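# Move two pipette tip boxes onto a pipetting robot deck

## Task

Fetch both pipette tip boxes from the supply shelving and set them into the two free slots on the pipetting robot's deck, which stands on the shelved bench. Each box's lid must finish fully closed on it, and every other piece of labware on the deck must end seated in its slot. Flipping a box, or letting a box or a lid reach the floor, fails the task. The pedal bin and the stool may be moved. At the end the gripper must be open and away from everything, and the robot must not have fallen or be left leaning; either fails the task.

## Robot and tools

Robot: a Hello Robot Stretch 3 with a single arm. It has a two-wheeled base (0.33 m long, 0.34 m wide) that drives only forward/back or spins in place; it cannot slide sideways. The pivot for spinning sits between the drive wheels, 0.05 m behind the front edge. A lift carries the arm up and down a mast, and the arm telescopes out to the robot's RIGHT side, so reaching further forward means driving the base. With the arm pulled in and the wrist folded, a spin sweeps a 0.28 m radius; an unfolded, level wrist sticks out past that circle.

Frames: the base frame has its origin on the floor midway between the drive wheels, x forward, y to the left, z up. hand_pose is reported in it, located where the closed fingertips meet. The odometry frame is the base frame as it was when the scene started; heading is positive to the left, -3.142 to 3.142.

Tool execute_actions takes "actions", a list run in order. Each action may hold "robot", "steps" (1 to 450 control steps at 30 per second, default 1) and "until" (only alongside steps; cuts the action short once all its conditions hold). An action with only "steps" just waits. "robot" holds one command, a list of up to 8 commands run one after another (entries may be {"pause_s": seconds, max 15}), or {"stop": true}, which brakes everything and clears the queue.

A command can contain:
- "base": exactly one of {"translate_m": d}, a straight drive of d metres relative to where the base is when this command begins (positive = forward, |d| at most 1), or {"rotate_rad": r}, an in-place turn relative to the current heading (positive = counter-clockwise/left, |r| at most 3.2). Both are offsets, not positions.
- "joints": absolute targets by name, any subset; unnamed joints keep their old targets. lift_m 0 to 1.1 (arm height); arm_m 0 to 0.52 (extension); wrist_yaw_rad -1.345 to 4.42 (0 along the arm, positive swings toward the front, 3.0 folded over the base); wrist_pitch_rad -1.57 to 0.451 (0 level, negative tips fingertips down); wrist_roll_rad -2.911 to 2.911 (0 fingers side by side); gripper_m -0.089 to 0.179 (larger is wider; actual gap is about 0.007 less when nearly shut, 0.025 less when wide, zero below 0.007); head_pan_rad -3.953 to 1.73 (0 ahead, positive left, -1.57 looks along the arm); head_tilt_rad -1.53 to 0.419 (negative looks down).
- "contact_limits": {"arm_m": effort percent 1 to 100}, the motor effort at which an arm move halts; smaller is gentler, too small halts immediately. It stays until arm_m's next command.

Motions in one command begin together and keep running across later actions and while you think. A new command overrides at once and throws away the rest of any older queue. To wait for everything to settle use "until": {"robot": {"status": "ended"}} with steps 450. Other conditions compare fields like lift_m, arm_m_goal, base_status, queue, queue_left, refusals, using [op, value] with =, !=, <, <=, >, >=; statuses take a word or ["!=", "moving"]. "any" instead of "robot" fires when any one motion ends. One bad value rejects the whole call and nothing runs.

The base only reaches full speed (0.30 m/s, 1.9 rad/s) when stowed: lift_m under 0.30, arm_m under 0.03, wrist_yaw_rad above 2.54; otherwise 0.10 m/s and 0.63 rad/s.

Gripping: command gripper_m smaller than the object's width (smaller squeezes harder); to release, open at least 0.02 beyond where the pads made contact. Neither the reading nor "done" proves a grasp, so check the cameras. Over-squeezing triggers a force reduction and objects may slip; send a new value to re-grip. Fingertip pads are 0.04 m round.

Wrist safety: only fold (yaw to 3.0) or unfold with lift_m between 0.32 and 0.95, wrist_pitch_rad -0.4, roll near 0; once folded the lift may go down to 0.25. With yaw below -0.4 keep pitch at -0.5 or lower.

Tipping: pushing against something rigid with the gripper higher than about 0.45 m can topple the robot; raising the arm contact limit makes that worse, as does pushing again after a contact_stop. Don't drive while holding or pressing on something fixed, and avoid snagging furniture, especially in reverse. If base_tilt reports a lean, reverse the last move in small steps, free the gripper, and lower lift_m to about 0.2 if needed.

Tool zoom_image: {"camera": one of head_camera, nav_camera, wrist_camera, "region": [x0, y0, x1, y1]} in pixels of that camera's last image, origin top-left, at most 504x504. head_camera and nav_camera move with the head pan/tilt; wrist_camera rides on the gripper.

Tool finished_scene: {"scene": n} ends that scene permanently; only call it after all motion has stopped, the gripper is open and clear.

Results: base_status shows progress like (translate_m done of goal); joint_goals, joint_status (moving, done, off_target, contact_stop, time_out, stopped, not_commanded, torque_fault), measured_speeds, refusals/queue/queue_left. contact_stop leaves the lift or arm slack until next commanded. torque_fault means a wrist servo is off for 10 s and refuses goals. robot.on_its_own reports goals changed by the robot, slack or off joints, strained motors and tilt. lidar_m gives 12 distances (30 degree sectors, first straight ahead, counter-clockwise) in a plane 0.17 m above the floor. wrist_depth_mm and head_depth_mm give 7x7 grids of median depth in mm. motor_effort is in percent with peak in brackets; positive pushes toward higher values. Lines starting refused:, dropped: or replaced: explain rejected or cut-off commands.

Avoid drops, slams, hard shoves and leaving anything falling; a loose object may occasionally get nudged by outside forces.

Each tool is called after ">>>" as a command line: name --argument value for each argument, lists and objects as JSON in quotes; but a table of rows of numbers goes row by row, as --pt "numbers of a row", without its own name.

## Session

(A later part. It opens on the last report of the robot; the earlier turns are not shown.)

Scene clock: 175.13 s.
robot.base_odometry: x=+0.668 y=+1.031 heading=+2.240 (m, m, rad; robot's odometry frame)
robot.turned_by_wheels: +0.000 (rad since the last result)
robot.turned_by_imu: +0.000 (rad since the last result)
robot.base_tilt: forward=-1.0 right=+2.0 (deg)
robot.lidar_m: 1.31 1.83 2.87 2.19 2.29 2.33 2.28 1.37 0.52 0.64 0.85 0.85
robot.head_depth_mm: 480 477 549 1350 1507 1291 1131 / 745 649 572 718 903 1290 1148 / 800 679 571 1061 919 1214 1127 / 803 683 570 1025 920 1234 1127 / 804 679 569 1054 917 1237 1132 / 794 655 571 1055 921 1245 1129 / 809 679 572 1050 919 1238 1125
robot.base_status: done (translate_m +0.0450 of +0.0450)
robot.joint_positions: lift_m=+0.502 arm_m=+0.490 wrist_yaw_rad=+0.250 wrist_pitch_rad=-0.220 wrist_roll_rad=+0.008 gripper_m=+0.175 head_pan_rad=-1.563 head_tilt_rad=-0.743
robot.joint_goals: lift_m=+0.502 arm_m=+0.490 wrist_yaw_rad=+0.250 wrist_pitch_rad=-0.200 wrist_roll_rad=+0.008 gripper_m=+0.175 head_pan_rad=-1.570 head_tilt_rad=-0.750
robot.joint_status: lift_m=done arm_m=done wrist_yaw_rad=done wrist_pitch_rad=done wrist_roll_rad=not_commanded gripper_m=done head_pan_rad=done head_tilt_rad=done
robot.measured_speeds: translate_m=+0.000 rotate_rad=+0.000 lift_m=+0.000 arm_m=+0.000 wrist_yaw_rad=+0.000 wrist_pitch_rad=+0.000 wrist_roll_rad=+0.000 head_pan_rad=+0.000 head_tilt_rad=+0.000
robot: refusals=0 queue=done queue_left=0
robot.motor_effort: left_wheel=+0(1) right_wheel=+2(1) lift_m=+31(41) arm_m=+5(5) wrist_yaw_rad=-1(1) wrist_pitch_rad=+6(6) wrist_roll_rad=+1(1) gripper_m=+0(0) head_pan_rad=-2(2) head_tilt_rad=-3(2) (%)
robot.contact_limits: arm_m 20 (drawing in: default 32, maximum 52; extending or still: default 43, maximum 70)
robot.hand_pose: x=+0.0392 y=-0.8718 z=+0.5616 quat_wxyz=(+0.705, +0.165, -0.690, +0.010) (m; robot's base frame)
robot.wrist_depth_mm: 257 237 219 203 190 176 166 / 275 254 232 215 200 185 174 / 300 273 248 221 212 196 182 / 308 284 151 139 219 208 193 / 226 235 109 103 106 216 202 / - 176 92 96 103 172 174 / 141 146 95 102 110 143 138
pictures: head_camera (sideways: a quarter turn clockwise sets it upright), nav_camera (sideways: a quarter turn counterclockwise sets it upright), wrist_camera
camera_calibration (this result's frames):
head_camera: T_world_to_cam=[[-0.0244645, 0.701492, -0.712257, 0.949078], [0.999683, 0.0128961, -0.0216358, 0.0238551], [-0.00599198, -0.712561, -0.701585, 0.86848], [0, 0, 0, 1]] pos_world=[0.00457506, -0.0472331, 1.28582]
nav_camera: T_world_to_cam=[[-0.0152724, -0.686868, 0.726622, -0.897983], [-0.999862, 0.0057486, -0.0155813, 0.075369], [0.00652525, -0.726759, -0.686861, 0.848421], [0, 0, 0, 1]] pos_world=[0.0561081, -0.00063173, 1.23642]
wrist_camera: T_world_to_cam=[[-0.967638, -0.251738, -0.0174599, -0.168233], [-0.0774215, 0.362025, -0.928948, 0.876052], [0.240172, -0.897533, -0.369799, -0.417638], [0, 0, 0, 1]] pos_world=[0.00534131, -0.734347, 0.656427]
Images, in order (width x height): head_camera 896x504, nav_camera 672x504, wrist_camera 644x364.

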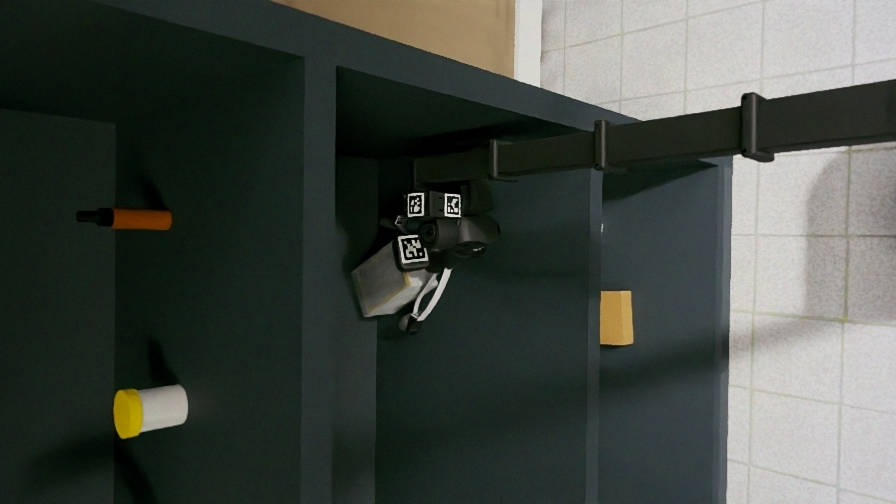

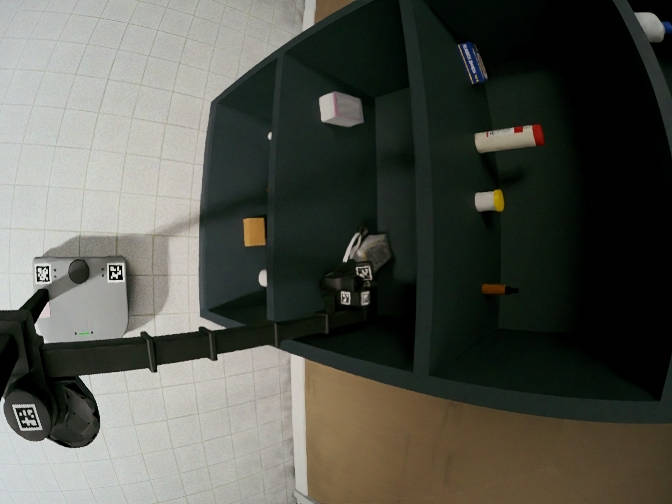

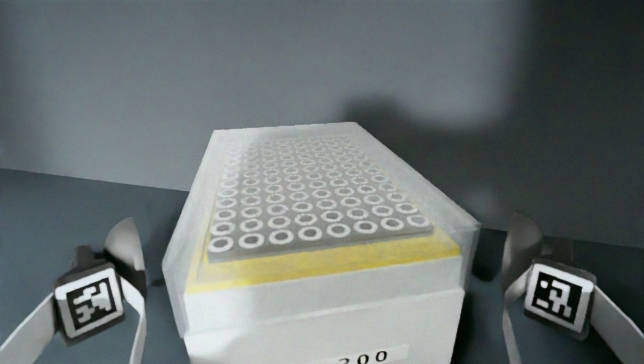

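>>> execute_actions --actions '[{"robot": [{"base": {"translate_m": 0.05}}], "steps": 450, "until": {"robot": {"status": "ended"}}}]'

Scene clock: 179.03 s.
robot.base_odometry: x=+0.637 y=+1.070 heading=+2.240 (m, m, rad; robot's odometry frame)
robot.turned_by_wheels: +0.000 (rad since the last result)
robot.turned_by_imu: +0.000 (rad since the last result)
robot.base_tilt: forward=-1.0 right=+1.9 (deg)
robot.lidar_m: 1.25 1.44 2.88 2.18 2.30 2.38 2.33 1.37 0.54 0.75 0.84 0.81
robot.head_depth_mm: 634 619 565 674 1469 1292 1129 / 799 680 571 951 895 1256 1154 / 789 678 571 1116 922 1239 1131 / 803 679 572 1023 918 1240 1134 / 807 679 570 1050 922 1234 1135 / 807 662 571 1048 918 1243 1119 / 796 681 572 1050 925 1240 1133
robot.base_status: done (translate_m +0.0500 of +0.0500)
robot.joint_positions: lift_m=+0.502 arm_m=+0.490 wrist_yaw_rad=+0.249 wrist_pitch_rad=-0.220 wrist_roll_rad=+0.008 gripper_m=+0.175 head_pan_rad=-1.563 head_tilt_rad=-0.743
robot.joint_goals: lift_m=+0.502 arm_m=+0.490 wrist_yaw_rad=+0.250 wrist_pitch_rad=-0.200 wrist_roll_rad=+0.008 gripper_m=+0.175 head_pan_rad=-1.570 head_tilt_rad=-0.750
robot.joint_status: lift_m=done arm_m=done wrist_yaw_rad=done wrist_pitch_rad=done wrist_roll_rad=not_commanded gripper_m=done head_pan_rad=done head_tilt_rad=done
robot.measured_speeds: translate_m=+0.000 rotate_rad=+0.000 lift_m=+0.000 arm_m=+0.000 wrist_yaw_rad=+0.000 wrist_pitch_rad=+0.000 wrist_roll_rad=+0.000 head_pan_rad=+0.000 head_tilt_rad=+0.000
robot: refusals=0 queue=done queue_left=0
robot.motor_effort: left_wheel=-1(2) right_wheel=+3(10) lift_m=+31(31) arm_m=+5(5) wrist_yaw_rad=+0(1) wrist_pitch_rad=+6(6) wrist_roll_rad=+0(1) gripper_m=+0(0) head_pan_rad=-1(3) head_tilt_rad=-4(3) (%)
robot.contact_limits: arm_m 20 (drawing in: default 32, maximum 52; extending or still: default 43, maximum 70)
robot.hand_pose: x=+0.0388 y=-0.8719 z=+0.5616 quat_wxyz=(+0.705, +0.164, -0.690, +0.009) (m; robot's base frame)
robot.wrist_depth_mm: 257 237 219 202 189 177 167 / 277 254 235 215 200 186 175 / 300 274 250 221 211 197 185 / 309 287 265 139 139 210 195 / 226 236 211 103 104 206 203 / - 176 162 99 101 102 175 / 141 147 136 105 107 133 138
pictures: head_camera (sideways: a quarter turn clockwise sets it upright), nav_camera (sideways: a quarter turn counterclockwise sets it upright), wrist_camera
camera_calibration (this result's frames):
head_camera: T_world_to_cam=[[-0.0244645, 0.701492, -0.712257, 0.949078], [0.999683, 0.0128961, -0.0216358, 0.0238551], [-0.00599198, -0.712561, -0.701585, 0.86848], [0, 0, 0, 1]] pos_world=[0.00457506, -0.0472331, 1.28582]
nav_camera: T_world_to_cam=[[-0.0152724, -0.686868, 0.726622, -0.897984], [-0.999862, 0.0057486, -0.0155813, 0.075369], [0.00652525, -0.726759, -0.686861, 0.848421], [0, 0, 0, 1]] pos_world=[0.0561081, -0.000631734, 1.23642]
wrist_camera: T_world_to_cam=[[-0.968018, -0.250271, -0.0174601, -0.167311], [-0.0768726, 0.362142, -0.928948, 0.876138], [0.238812, -0.897896, -0.369799, -0.417897], [0, 0, 0, 1]] pos_world=[0.00519014, -0.734388, 0.656427]
Images, in order (width x height): head_camera 896x504, nav_camera 672x504, wrist_camera 644x364.

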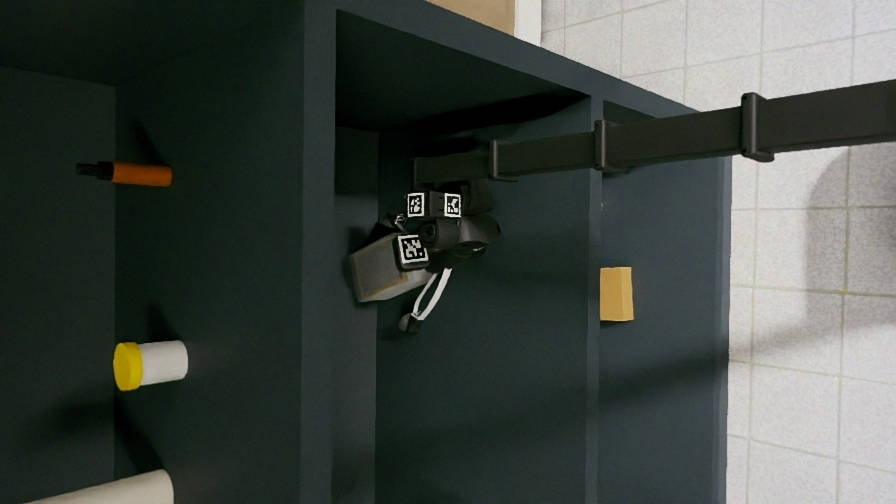

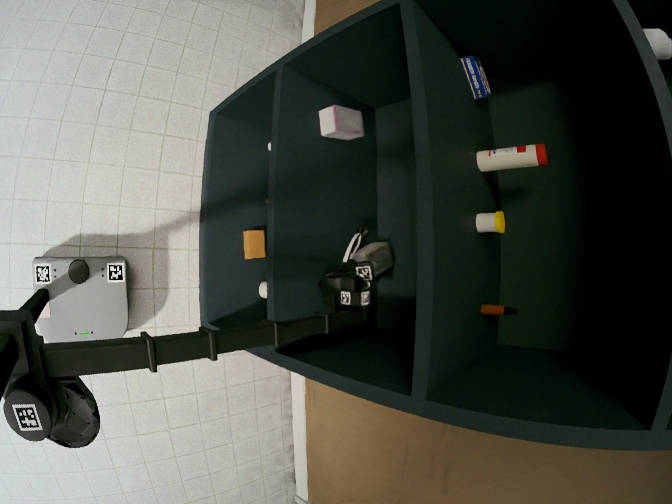

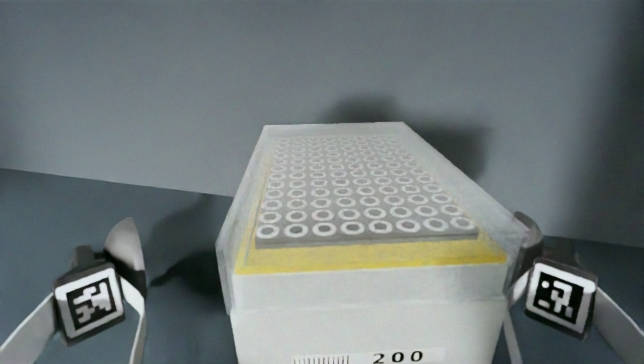

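>>> execute_actions --actions '[{"robot": [{"base": {"translate_m": -0.028}}, {"joints": {"wrist_yaw_rad": 0.305, "arm_m": 0.473, "lift_m": 0.498}}, {"joints": {"gripper_m": 0.125}}], "steps": 450, "until": {"robot": {"status": "ended"}}}]'

Scene clock: 189.77 s.
robot.base_odometry: x=+0.655 y=+1.048 heading=+2.240 (m, m, rad; robot's odometry frame)
robot.turned_by_wheels: +0.000 (rad since the last result)
robot.turned_by_imu: +0.001 (rad since the last result)
robot.base_tilt: forward=-1.0 right=+2.0 (deg)
robot.lidar_m: 1.28 1.47 2.87 2.18 2.29 2.35 2.30 1.37 0.53 0.73 0.85 0.83
robot.head_depth_mm: 549 543 548 1242 1505 1295 1129 / 770 680 572 818 887 1310 1148 / 787 681 572 1116 919 1239 1128 / 804 681 570 1056 922 1232 1130 / 806 680 572 1046 920 1238 1126 / 788 652 572 1050 920 1241 1135 / 805 680 573 1050 923 1236 1126
robot.base_status: done (translate_m -0.0280 of -0.0280)
robot.joint_positions: lift_m=+0.498 arm_m=+0.473 wrist_yaw_rad=+0.303 wrist_pitch_rad=-0.220 wrist_roll_rad=+0.008 gripper_m=+0.125 head_pan_rad=-1.563 head_tilt_rad=-0.743
robot.joint_goals: lift_m=+0.498 arm_m=+0.473 wrist_yaw_rad=+0.305 wrist_pitch_rad=-0.200 wrist_roll_rad=+0.008 gripper_m=+0.125 head_pan_rad=-1.570 head_tilt_rad=-0.750
robot.joint_status: lift_m=done arm_m=done wrist_yaw_rad=done wrist_pitch_rad=done wrist_roll_rad=not_commanded gripper_m=done head_pan_rad=done head_tilt_rad=done
robot.measured_speeds: translate_m=+0.000 rotate_rad=+0.000 lift_m=+0.000 arm_m=+0.000 wrist_yaw_rad=+0.000 wrist_pitch_rad=+0.000 wrist_roll_rad=+0.000 head_pan_rad=+0.000 head_tilt_rad=+0.000
robot: refusals=0 queue=done queue_left=0
robot.motor_effort: left_wheel=+0(6) right_wheel=+2(5) lift_m=+31(30) arm_m=-6(9) wrist_yaw_rad=+2(1) wrist_pitch_rad=+6(6) wrist_roll_rad=+1(1) gripper_m=+0(89) head_pan_rad=-2(2) head_tilt_rad=-3(4) (%)
robot.hand_pose: x=+0.0517 y=-0.8520 z=+0.5576 quat_wxyz=(+0.704, +0.183, -0.686, +0.029) (m; robot's base frame)
robot.wrist_depth_mm: 298 271 244 224 205 189 177 / 325 292 263 238 216 200 186 / 357 312 280 199 226 210 195 / 299 295 256 130 139 224 205 / 217 222 121 120 119 221 208 / 172 - 128 126 127 - 166 / 147 137 136 136 135 137 138
pictures: head_camera (sideways: a quarter turn clockwise sets it upright), nav_camera (sideways: a quarter turn counterclockwise sets it upright), wrist_camera
camera_calibration (this result's frames):
head_camera: T_world_to_cam=[[-0.0244646, 0.701492, -0.712257, 0.949078], [0.999683, 0.0128963, -0.0216358, 0.0238551], [-0.00599181, -0.712561, -0.701585, 0.86848], [0, 0, 0, 1]] pos_world=[0.00457507, -0.0472331, 1.28582]
nav_camera: T_world_to_cam=[[-0.0152722, -0.686868, 0.726622, -0.897983], [-0.999862, 0.00574836, -0.0155813, 0.075369], [0.00652542, -0.726759, -0.686861, 0.848421], [0, 0, 0, 1]] pos_world=[0.0561081, -0.000631718, 1.23642]
wrist_camera: T_world_to_cam=[[-0.952916, -0.30273, -0.0174598, -0.195414], [-0.0965232, 0.357406, -0.928948, 0.863171], [0.287461, -0.883524, -0.369799, -0.394814], [0, 0, 0, 1]] pos_world=[0.0105967, -0.716488, 0.652427]
Images, in order (width x height): head_camera 896x504, nav_camera 672x504, wrist_camera 644x364.

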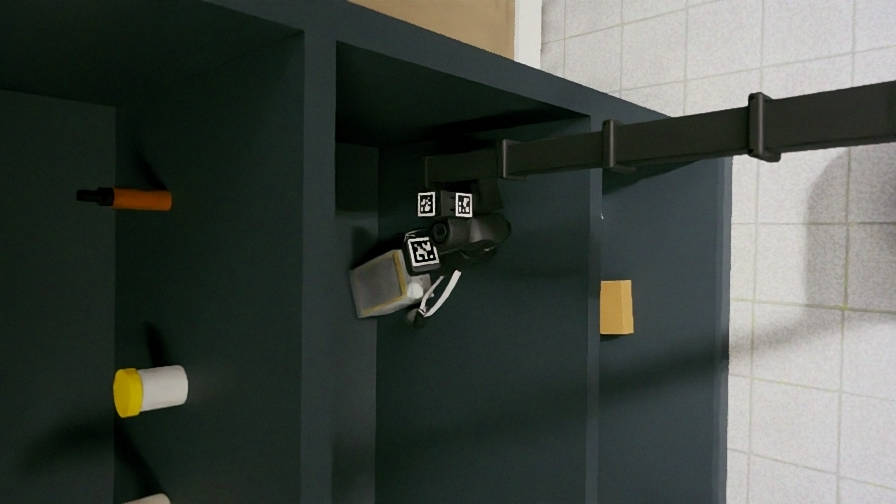

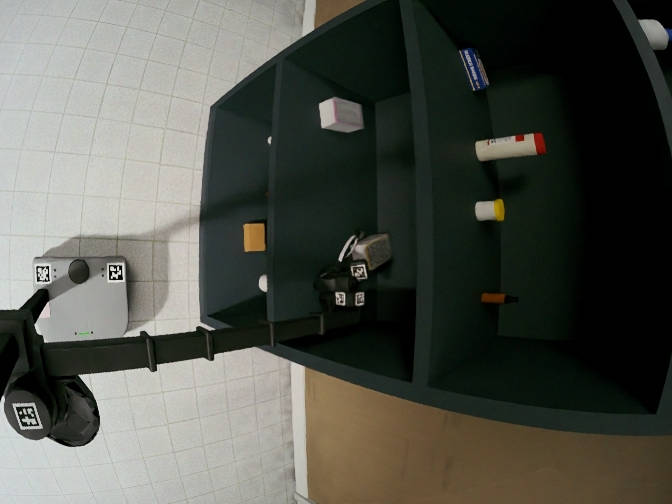

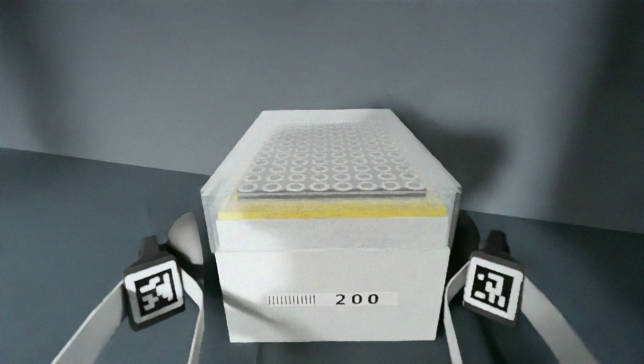

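>>> execute_actions --actions '[{"robot": [{"joints": {"gripper_m": 0.06}}], "steps": 450, "until": {"robot": {"status": "ended"}}}]'

Scene clock: 194.00 s.
robot.base_odometry: x=+0.655 y=+1.048 heading=+2.240 (m, m, rad; robot's odometry frame)
robot.turned_by_wheels: +0.000 (rad since the last result)
robot.turned_by_imu: +0.000 (rad since the last result)
robot.base_tilt: forward=-1.1 right=+2.0 (deg)
robot.lidar_m: 1.28 1.46 2.87 2.19 2.29 2.35 2.31 1.37 0.53 0.72 0.85 0.84
robot.head_depth_mm: 549 543 548 1242 1505 1288 1131 / 775 680 570 821 885 1312 1146 / 789 680 572 1113 921 1233 1135 / 802 678 571 1057 925 1239 1130 / 805 678 571 1047 920 1243 1133 / 789 652 572 1052 917 1242 1133 / 808 679 572 1051 916 1244 1132
robot.base_status: done (translate_m -0.0280 of -0.0280)
robot.joint_positions: lift_m=+0.498 arm_m=+0.473 wrist_yaw_rad=+0.303 wrist_pitch_rad=-0.220 wrist_roll_rad=+0.008 gripper_m=+0.061 head_pan_rad=-1.563 head_tilt_rad=-0.743
robot.joint_goals: lift_m=+0.498 arm_m=+0.473 wrist_yaw_rad=+0.305 wrist_pitch_rad=-0.200 wrist_roll_rad=+0.008 gripper_m=+0.060 head_pan_rad=-1.570 head_tilt_rad=-0.750
robot.joint_status: lift_m=done arm_m=done wrist_yaw_rad=done wrist_pitch_rad=done wrist_roll_rad=not_commanded gripper_m=done head_pan_rad=done head_tilt_rad=done
robot.measured_speeds: translate_m=+0.000 rotate_rad=+0.000 lift_m=+0.000 arm_m=+0.000 wrist_yaw_rad=+0.000 wrist_pitch_rad=+0.000 wrist_roll_rad=+0.000 head_pan_rad=+0.000 head_tilt_rad=+0.000
robot: refusals=0 queue=done queue_left=0
robot.motor_effort: left_wheel=+0(1) right_wheel=+2(3) lift_m=+31(31) arm_m=-6(6) wrist_yaw_rad=+1(1) wrist_pitch_rad=+6(5) wrist_roll_rad=+1(0) gripper_m=-31(97) head_pan_rad=-2(2) head_tilt_rad=-3(2) (%)
robot.hand_pose: x=+0.0517 y=-0.8520 z=+0.5576 quat_wxyz=(+0.704, +0.183, -0.686, +0.029) (m; robot's base frame)
robot.wrist_depth_mm: 300 271 246 224 205 191 177 / 325 293 262 239 217 200 185 / 356 313 282 201 227 210 195 / 299 295 152 129 151 224 205 / 219 216 125 124 124 211 207 / 173 179 132 132 132 170 166 / 142 142 139 138 138 139 138
pictures: head_camera (sideways: a quarter turn clockwise sets it upright), nav_camera (sideways: a quarter turn counterclockwise sets it upright), wrist_camera
camera_calibration (this result's frames):
head_camera: T_world_to_cam=[[-0.0244646, 0.701492, -0.712257, 0.949078], [0.999683, 0.0128962, -0.0216358, 0.0238551], [-0.0059919, -0.712561, -0.701585, 0.86848], [0, 0, 0, 1]] pos_world=[0.00457506, -0.0472331, 1.28582]
nav_camera: T_world_to_cam=[[-0.0152723, -0.686868, 0.726622, -0.897983], [-0.999862, 0.00574848, -0.0155813, 0.075369], [0.00652533, -0.726759, -0.686861, 0.848421], [0, 0, 0, 1]] pos_world=[0.0561081, -0.000631724, 1.23642]
wrist_camera: T_world_to_cam=[[-0.952892, -0.302806, -0.0174623, -0.195453], [-0.0965494, 0.357399, -0.928948, 0.86316], [0.287532, -0.883501, -0.369799, -0.394784], [0, 0, 0, 1]] pos_world=[0.0106044, -0.716469, 0.652427]
Images, in order (width x height): head_camera 896x504, nav_camera 672x504, wrist_camera 644x364.

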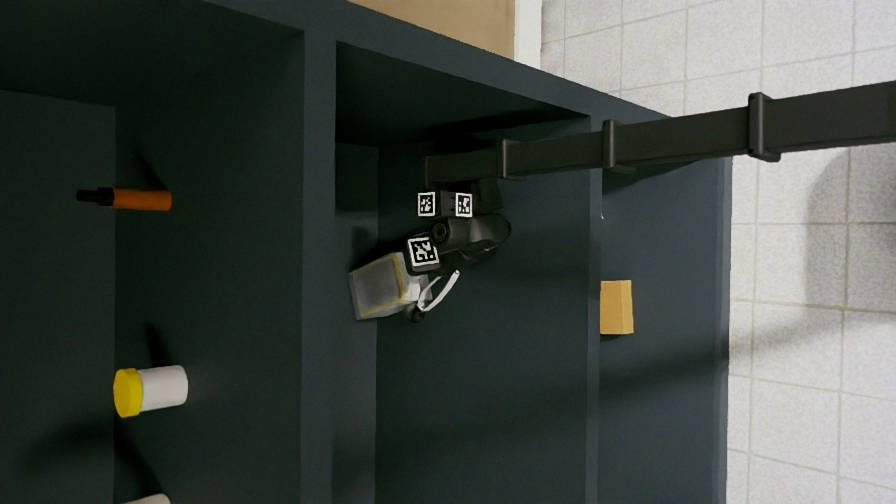

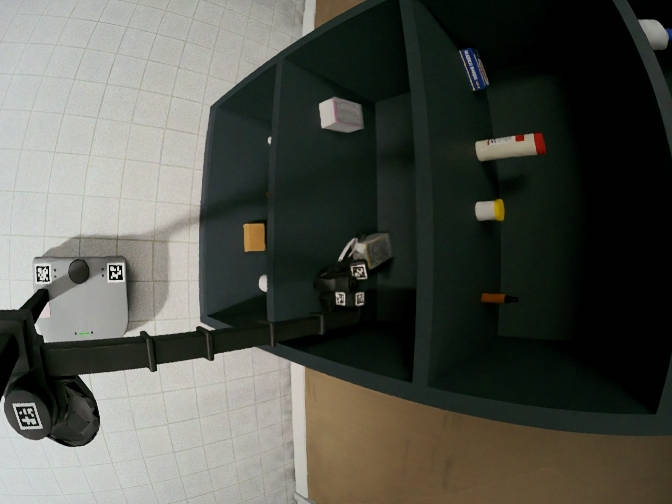

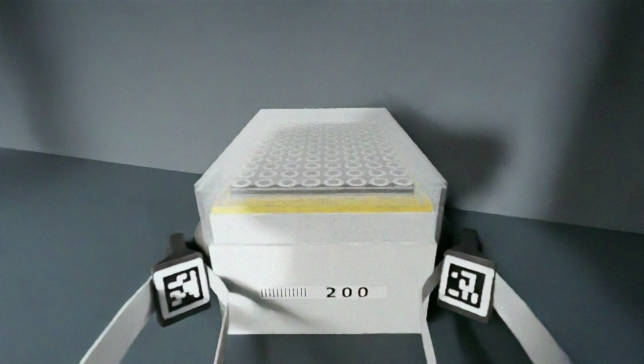

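Gripped squarely. Lift a little to test.

>>> execute_actions --actions '[{"robot": [{"joints": {"gripper_m": 0.04}}, {"joints": {"lift_m": 0.53}}], "steps": 450, "until": {"robot": {"status": "ended"}}}, {"steps": 15}]'

Scene clock: 198.70 s.
robot.base_odometry: x=+0.655 y=+1.048 heading=+2.240 (m, m, rad; robot's odometry frame)
robot.turned_by_wheels: +0.000 (rad since the last result)
robot.turned_by_imu: +0.000 (rad since the last result)
robot.base_tilt: forward=-1.0 right=+1.9 (deg)
robot.lidar_m: 1.28 1.47 2.87 2.19 2.29 2.35 2.30 1.37 0.53 0.72 0.85 0.83
robot.head_depth_mm: 548 541 549 1235 1516 1293 1123 / 771 680 570 817 867 1314 - / 786 680 571 1100 920 1241 1123 / 801 679 572 1019 920 1244 1125 / 799 681 573 1043 920 1245 1132 / 793 653 572 1054 921 1238 1124 / 809 680 572 1047 920 1235 1127
robot.base_status: done (translate_m -0.0280 of -0.0280)
robot.joint_positions: lift_m=+0.530 arm_m=+0.473 wrist_yaw_rad=+0.304 wrist_pitch_rad=-0.260 wrist_roll_rad=+0.008 gripper_m=+0.041 head_pan_rad=-1.563 head_tilt_rad=-0.743
robot.joint_goals: lift_m=+0.530 arm_m=+0.473 wrist_yaw_rad=+0.305 wrist_pitch_rad=-0.200 wrist_roll_rad=+0.008 gripper_m=+0.040 head_pan_rad=-1.570 head_tilt_rad=-0.750
robot.joint_status: lift_m=done arm_m=done wrist_yaw_rad=done wrist_pitch_rad=done wrist_roll_rad=not_commanded gripper_m=done head_pan_rad=done head_tilt_rad=done
robot.measured_speeds: translate_m=+0.000 rotate_rad=+0.000 lift_m=+0.000 arm_m=+0.000 wrist_yaw_rad=+0.000 wrist_pitch_rad=+0.000 wrist_roll_rad=+0.000 head_pan_rad=+0.000 head_tilt_rad=+0.000
robot: refusals=0 queue=done queue_left=0
robot.motor_effort: left_wheel=-1(2) right_wheel=+5(5) lift_m=+45(46) arm_m=+0(6) wrist_yaw_rad=+0(1) wrist_pitch_rad=+18(18) wrist_roll_rad=+1(1) gripper_m=-22(100) head_pan_rad=-2(3) head_tilt_rad=-2(2) (%)
robot.hand_pose: x=+0.0508 y=-0.8483 z=+0.5792 quat_wxyz=(+0.704, +0.197, -0.682, +0.014) (m; robot's base frame)
robot.wrist_depth_mm: 299 272 246 223 206 190 177 / 327 293 262 239 220 200 187 / 363 320 285 251 232 214 197 / 333 326 290 134 232 226 208 / 251 248 128 127 126 234 220 / 201 208 133 131 131 199 195 / 168 167 157 138 155 162 163
pictures: head_camera (sideways: a quarter turn clockwise sets it upright), nav_camera (sideways: a quarter turn counterclockwise sets it upright), wrist_camera
camera_calibration (this result's frames):
head_camera: T_world_to_cam=[[-0.0244645, 0.701492, -0.712257, 0.949078], [0.999683, 0.0128961, -0.0216358, 0.0238551], [-0.00599198, -0.712561, -0.701585, 0.86848], [0, 0, 0, 1]] pos_world=[0.00457506, -0.0472331, 1.28582]
nav_camera: T_world_to_cam=[[-0.0152724, -0.686868, 0.726622, -0.897983], [-0.999862, 0.0057486, -0.0155813, 0.075369], [0.00652525, -0.726759, -0.686861, 0.848421], [0, 0, 0, 1]] pos_world=[0.0561081, -0.00063173, 1.23642]
wrist_camera: T_world_to_cam=[[-0.952962, -0.302577, -0.0176281, -0.194545], [-0.107896, 0.393018, -0.913179, 0.903491], [0.283235, -0.868323, -0.407178, -0.348559], [0, 0, 0, 1]] pos_world=[0.0108127, -0.716615, 0.679694]
Images, in order (width x height): head_camera 896x504, nav_camera 672x504, wrist_camera 644x364.

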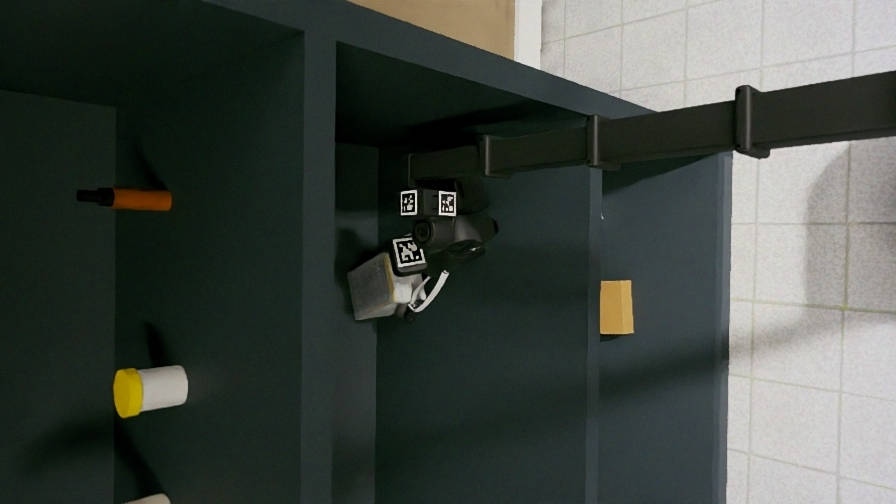

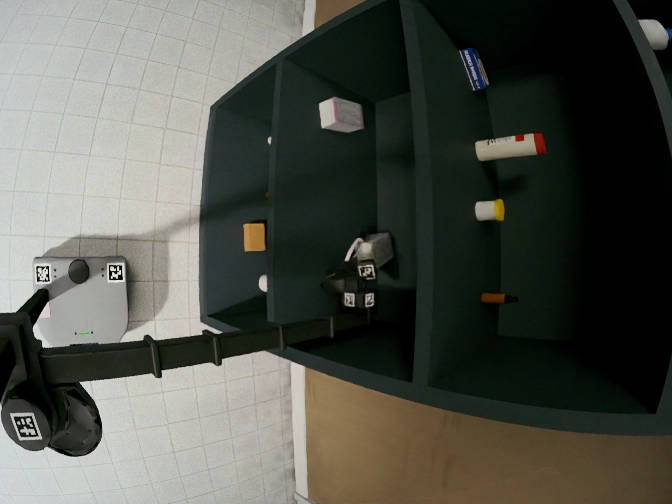

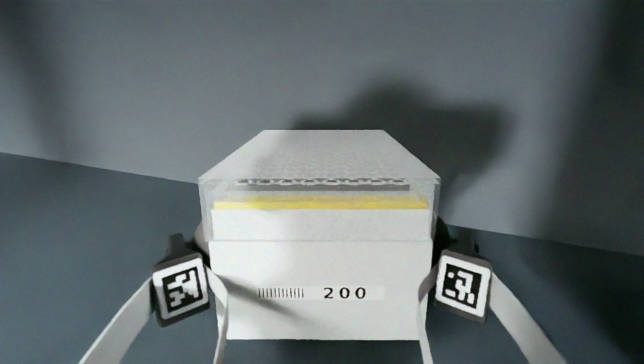

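>>> execute_actions --actions '[{"robot": [{"joints": {"lift_m": 0.498}}, {"joints": {"gripper_m": 0.05}}], "steps": 450, "until": {"robot": {"status": "ended"}}}, {"steps": 30}]'

>>> execute_actions --actions '[{"robot": [{"joints": {"lift_m": 0.53}}], "steps": 450, "until": {"robot": {"status": "ended"}}}, {"steps": 20}]'

Scene clock: 227.10 s.
robot.base_odometry: x=+0.655 y=+1.048 heading=+2.240 (m, m, rad; robot's odometry frame)
robot.turned_by_wheels: +0.000 (rad since the last result)
robot.turned_by_imu: +0.001 (rad since the last result)
robot.base_tilt: forward=-1.1 right=+1.9 (deg)
robot.lidar_m: 1.28 1.47 2.86 2.19 2.29 2.36 2.30 1.37 0.53 0.73 0.85 0.84
robot.head_depth_mm: 549 542 549 1241 1515 1288 1133 / 772 678 571 821 888 1305 1148 / 787 680 571 1114 918 1238 1131 / 802 678 573 1047 925 1244 1134 / 809 677 570 1049 924 1242 1133 / 791 650 571 1053 917 1236 1127 / 809 681 572 1054 918 1235 1132
robot.base_status: done (translate_m -0.0280 of -0.0280)
robot.joint_positions: lift_m=+0.498 arm_m=+0.473 wrist_yaw_rad=+0.304 wrist_pitch_rad=-0.220 wrist_roll_rad=+0.008 gripper_m=+0.051 head_pan_rad=-1.563 head_tilt_rad=-0.743
robot.joint_goals: lift_m=+0.498 arm_m=+0.473 wrist_yaw_rad=+0.305 wrist_pitch_rad=-0.200 wrist_roll_rad=+0.008 gripper_m=+0.050 head_pan_rad=-1.570 head_tilt_rad=-0.750
robot.joint_status: lift_m=done arm_m=done wrist_yaw_rad=done wrist_pitch_rad=done wrist_roll_rad=not_commanded gripper_m=done head_pan_rad=done head_tilt_rad=done
robot.measured_speeds: translate_m=+0.000 rotate_rad=+0.000 lift_m=+0.000 arm_m=+0.000 wrist_yaw_rad=+0.000 wrist_pitch_rad=+0.000 wrist_roll_rad=+0.000 head_pan_rad=+0.000 head_tilt_rad=+0.000
robot: refusals=0 queue=done queue_left=0
robot.motor_effort: left_wheel=-1(2) right_wheel=+3(5) lift_m=+31(45) arm_m=+0(0) wrist_yaw_rad=+0(0) wrist_pitch_rad=+6(18) wrist_roll_rad=+1(0) gripper_m=-18(32) head_pan_rad=-2(3) head_tilt_rad=-3(1) (%)
robot.hand_pose: x=+0.0518 y=-0.8516 z=+0.5575 quat_wxyz=(+0.704, +0.183, -0.686, +0.029) (m; robot's base frame)
robot.wrist_depth_mm: 298 273 246 224 206 191 177 / 327 292 261 239 219 200 185 / 361 314 281 202 227 212 195 / 298 296 152 129 150 224 206 / 218 216 125 125 125 211 208 / 172 179 133 132 133 171 166 / 141 141 140 139 139 138 137
pictures: head_camera (sideways: a quarter turn clockwise sets it upright), nav_camera (sideways: a quarter turn counterclockwise sets it upright), wrist_camera
camera_calibration (this result's frames):
head_camera: T_world_to_cam=[[-0.0244645, 0.701492, -0.712258, 0.949078], [0.999683, 0.0128961, -0.0216358, 0.0238551], [-0.00599198, -0.712561, -0.701585, 0.86848], [0, 0, 0, 1]] pos_world=[0.00457506, -0.0472331, 1.28582]
nav_camera: T_world_to_cam=[[-0.0152724, -0.686868, 0.726622, -0.897984], [-0.999862, 0.0057486, -0.0155813, 0.075369], [0.00652525, -0.72676, -0.686861, 0.84842], [0, 0, 0, 1]] pos_world=[0.0561081, -0.000631741, 1.23642]
wrist_camera: T_world_to_cam=[[-0.952707, -0.303387, -0.0174596, -0.195702], [-0.0968685, 0.357643, -0.928821, 0.863102], [0.288036, -0.883203, -0.370118, -0.394068], [0, 0, 0, 1]] pos_world=[0.0106666, -0.716098, 0.652399]
Images, in order (width x height): head_camera 896x504, nav_camera 672x504, wrist_camera 644x364.

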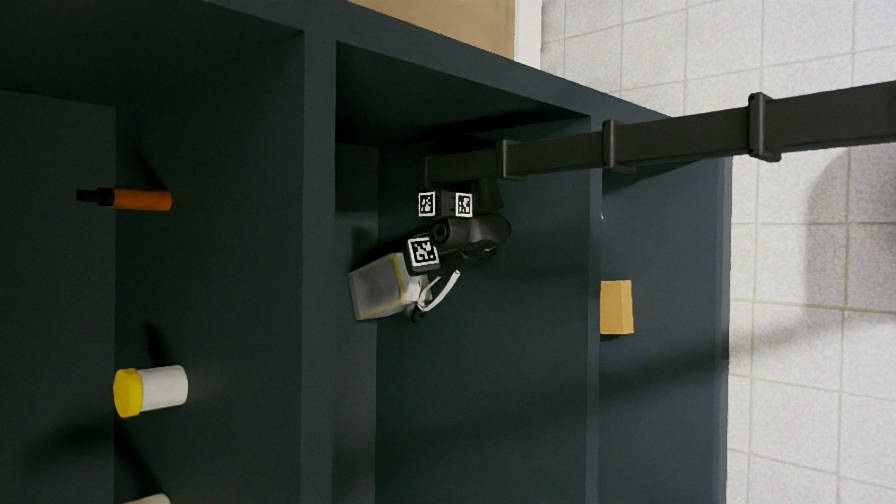

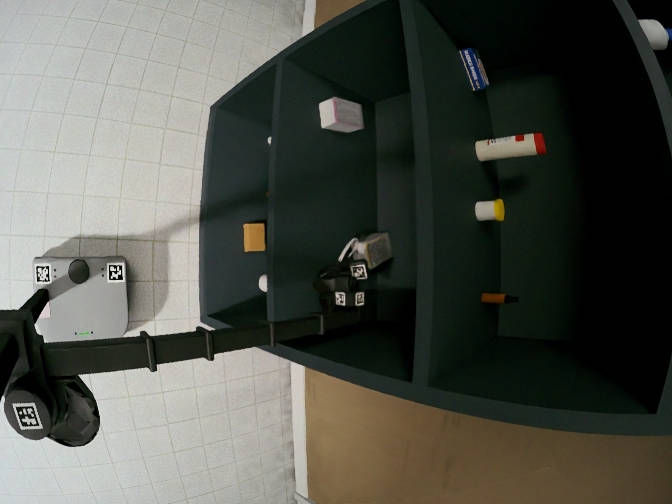

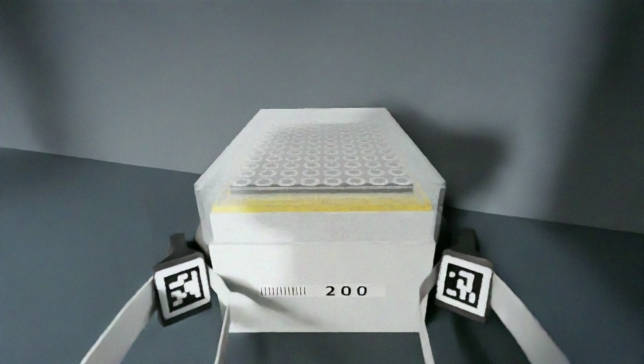

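Scene clock: 228.77 s.
robot.base_odometry: x=+0.655 y=+1.048 heading=+2.240 (m, m, rad; robot's odometry frame)
robot.turned_by_wheels: +0.000 (rad since the last result)
robot.turned_by_imu: +0.000 (rad since the last result)
robot.base_tilt: forward=-1.0 right=+1.9 (deg)
robot.lidar_m: 1.28 1.47 2.87 2.18 2.29 2.35 2.30 1.36 0.53 0.72 0.85 0.83
robot.head_depth_mm: 547 544 549 1240 1514 1296 1133 / 770 680 570 819 863 1317 - / 789 681 571 1102 922 1241 1130 / 804 682 572 1026 914 1243 1131 / 805 679 572 1040 922 1243 1126 / 794 652 572 1051 919 1244 1125 / 809 681 571 1052 923 1238 1130
robot.base_status: done (translate_m -0.0280 of -0.0280)
robot.joint_positions: lift_m=+0.530 arm_m=+0.473 wrist_yaw_rad=+0.304 wrist_pitch_rad=-0.263 wrist_roll_rad=+0.008 gripper_m=+0.051 head_pan_rad=-1.563 head_tilt_rad=-0.743
robot.joint_goals: lift_m=+0.530 arm_m=+0.473 wrist_yaw_rad=+0.305 wrist_pitch_rad=-0.200 wrist_roll_rad=+0.008 gripper_m=+0.050 head_pan_rad=-1.570 head_tilt_rad=-0.750
robot.joint_status: lift_m=done arm_m=done wrist_yaw_rad=done wrist_pitch_rad=done wrist_roll_rad=not_commanded gripper_m=done head_pan_rad=done head_tilt_rad=done
robot.measured_speeds: translate_m=+0.000 rotate_rad=+0.000 lift_m=+0.000 arm_m=+0.000 wrist_yaw_rad=+0.000 wrist_pitch_rad=+0.000 wrist_roll_rad=+0.000 head_pan_rad=+0.000 head_tilt_rad=+0.000
robot: refusals=0 queue=done queue_left=0
robot.motor_effort: left_wheel=-2(2) right_wheel=+5(5) lift_m=+45(47) arm_m=+0(0) wrist_yaw_rad=+0(1) wrist_pitch_rad=+19(19) wrist_roll_rad=+1(1) gripper_m=-18(18) head_pan_rad=-1(1) head_tilt_rad=-2(3) (%)
robot.hand_pose: x=+0.0507 y=-0.8480 z=+0.5785 quat_wxyz=(+0.704, +0.198, -0.681, +0.013) (m; robot's base frame)
robot.wrist_depth_mm: 299 270 245 223 206 191 177 / 328 292 264 239 218 201 187 / 363 321 281 244 234 213 196 / 331 323 289 134 233 226 208 / 248 248 127 127 127 232 218 / 200 206 133 132 131 198 193 / 168 166 156 140 154 163 162
pictures: head_camera (sideways: a quarter turn clockwise sets it upright), nav_camera (sideways: a quarter turn counterclockwise sets it upright), wrist_camera
camera_calibration (this result's frames):
head_camera: T_world_to_cam=[[-0.0244645, 0.701492, -0.712257, 0.949078], [0.999683, 0.0128961, -0.0216358, 0.0238551], [-0.00599198, -0.712561, -0.701585, 0.86848], [0, 0, 0, 1]] pos_world=[0.00457506, -0.0472331, 1.28582]
nav_camera: T_world_to_cam=[[-0.0152724, -0.686868, 0.726622, -0.897984], [-0.999862, 0.0057486, -0.0155813, 0.075369], [0.00652525, -0.726759, -0.686861, 0.848421], [0, 0, 0, 1]] pos_world=[0.0561081, -0.000631734, 1.23642]
wrist_camera: T_world_to_cam=[[-0.952928, -0.302683, -0.0176394, -0.194596], [-0.108751, 0.395526, -0.911994, 0.904217], [0.283021, -0.867146, -0.409825, -0.34605], [0, 0, 0, 1]] pos_world=[0.0108383, -0.716618, 0.679388]
Images, in order (width x height): head_camera 896x504, nav_camera 672x504, wrist_camera 644x364.

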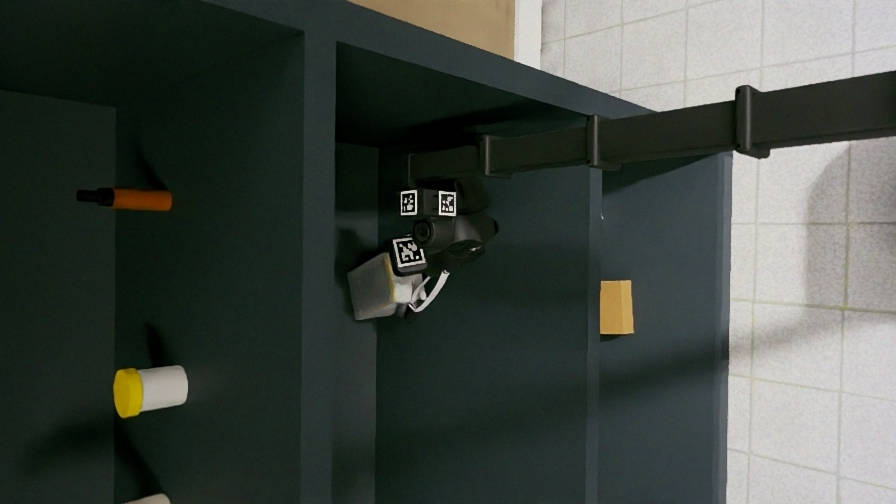

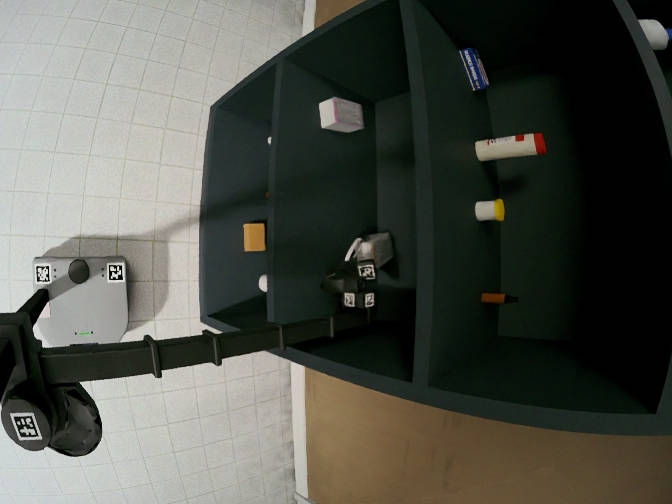

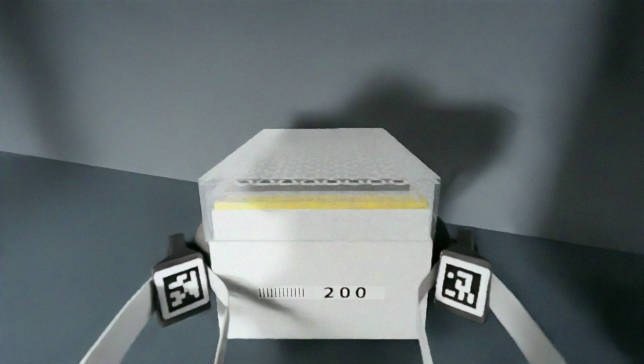

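>>> execute_actions --actions '[{"robot": [{"joints": {"lift_m": 0.498}}, {"joints": {"gripper_m": -0.02}}, {"pause_s": 1}, {"joints": {"lift_m": 0.53}}], "steps": 450, "until": {"robot": {"status": "ended"}}}, {"steps": 30}]'

Scene clock: 237.70 s.
robot.base_odometry: x=+0.655 y=+1.048 heading=+2.240 (m, m, rad; robot's odometry frame)
robot.turned_by_wheels: +0.000 (rad since the last result)
robot.turned_by_imu: +0.001 (rad since the last result)
robot.base_tilt: forward=-1.0 right=+2.1 (deg)
robot.lidar_m: 1.28 1.47 2.88 2.19 2.29 2.35 2.31 1.37 0.53 0.72 0.85 0.83
robot.head_depth_mm: 548 543 549 1236 1518 1284 1133 / 774 678 570 816 864 1318 - / 790 680 572 1096 924 1238 1131 / 805 681 572 1018 926 1244 1130 / 800 678 573 1045 924 1243 1129 / 791 651 570 1051 920 1236 1127 / 806 679 572 1057 917 1236 1129
robot.base_status: done (translate_m -0.0280 of -0.0280)
robot.joint_positions: lift_m=+0.530 arm_m=+0.473 wrist_yaw_rad=+0.304 wrist_pitch_rad=-0.266 wrist_roll_rad=+0.009 gripper_m=-0.002 head_pan_rad=-1.563 head_tilt_rad=-0.743
robot.joint_goals: lift_m=+0.530 arm_m=+0.473 wrist_yaw_rad=+0.305 wrist_pitch_rad=-0.200 wrist_roll_rad=+0.009 gripper_m=-0.004 head_pan_rad=-1.570 head_tilt_rad=-0.750
robot.joint_status: lift_m=done arm_m=done wrist_yaw_rad=done wrist_pitch_rad=done wrist_roll_rad=not_commanded gripper_m=off_target head_pan_rad=done head_tilt_rad=done
robot.measured_speeds: translate_m=+0.000 rotate_rad=+0.000 lift_m=+0.000 arm_m=+0.000 wrist_yaw_rad=+0.000 wrist_pitch_rad=+0.000 wrist_roll_rad=+0.000 head_pan_rad=+0.000 head_tilt_rad=+0.000
robot: refusals=0 queue=done queue_left=0
robot.on_its_own: gripper_m is held at -0.004, not at your -0.020, by its stall guard, which is still easing
robot.motor_effort: left_wheel=-2(2) right_wheel=+5(5) lift_m=+45(47) arm_m=+0(0) wrist_yaw_rad=+1(0) wrist_pitch_rad=+20(20) wrist_roll_rad=+0(1) gripper_m=-34(100) head_pan_rad=-2(2) head_tilt_rad=-2(3) (%)
robot.hand_pose: x=+0.0507 y=-0.8478 z=+0.5778 quat_wxyz=(+0.704, +0.199, -0.681, +0.012) (m; robot's base frame)
robot.wrist_depth_mm: 302 269 244 223 205 190 177 / 327 294 262 238 218 202 187 / 360 320 285 245 232 214 197 / 328 324 284 134 236 228 209 / 246 244 128 127 127 233 220 / 198 201 134 132 132 196 192 / 167 165 160 154 158 162 161
pictures: head_camera (sideways: a quarter turn clockwise sets it upright), nav_camera (sideways: a quarter turn counterclockwise sets it upright), wrist_camera
camera_calibration (this result's frames):
head_camera: T_world_to_cam=[[-0.0244646, 0.701492, -0.712257, 0.949078], [0.999683, 0.0128963, -0.0216358, 0.0238551], [-0.00599181, -0.712561, -0.701585, 0.86848], [0, 0, 0, 1]] pos_world=[0.00457507, -0.0472331, 1.28582]
nav_camera: T_world_to_cam=[[-0.0152722, -0.686868, 0.726622, -0.897983], [-0.999862, 0.00574836, -0.0155813, 0.075369], [0.00652542, -0.726759, -0.686861, 0.848421], [0, 0, 0, 1]] pos_world=[0.0561081, -0.000631718, 1.23642]
wrist_camera: T_world_to_cam=[[-0.952946, -0.302604, -0.0180006, -0.194313], [-0.10925, 0.398223, -0.91076, 0.905039], [0.282768, -0.865939, -0.412544, -0.343489], [0, 0, 0, 1]] pos_world=[0.0108333, -0.716648, 0.679071]
Images, in order (width x height): head_camera 896x504, nav_camera 672x504, wrist_camera 644x364.

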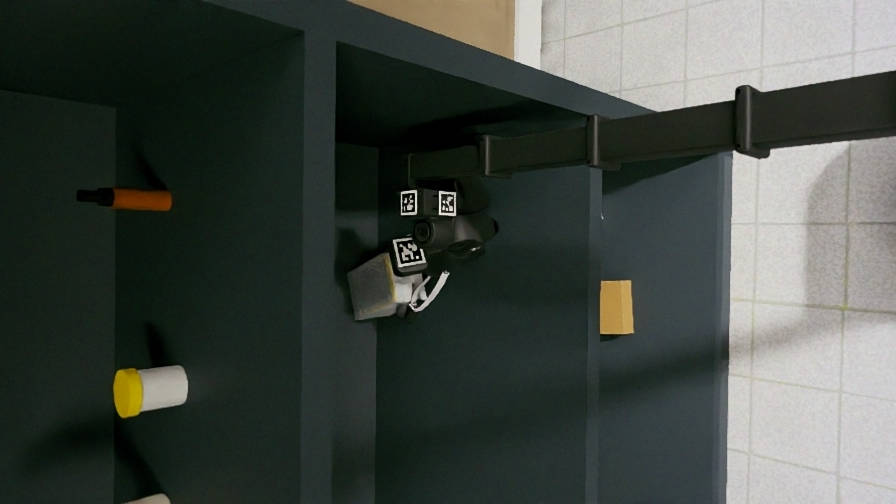

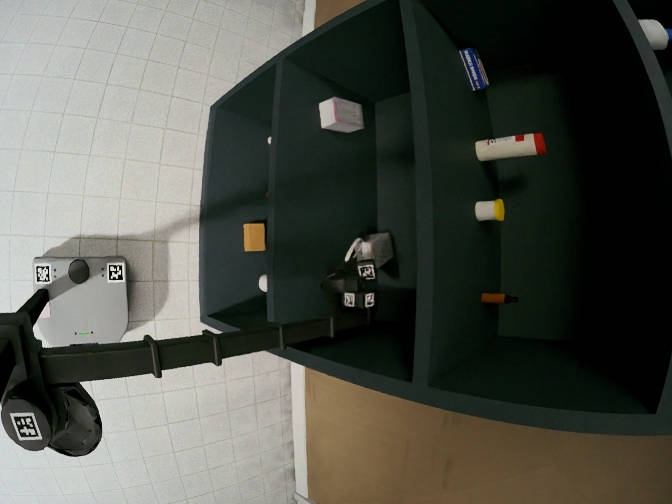

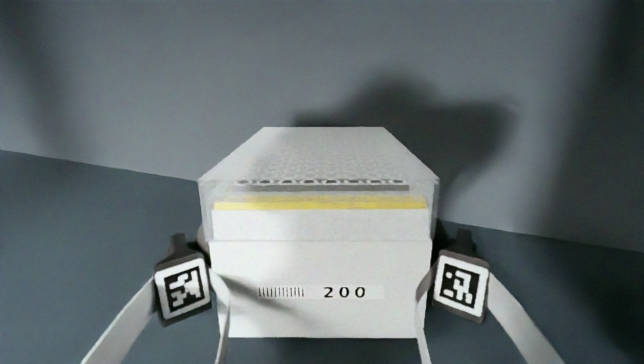

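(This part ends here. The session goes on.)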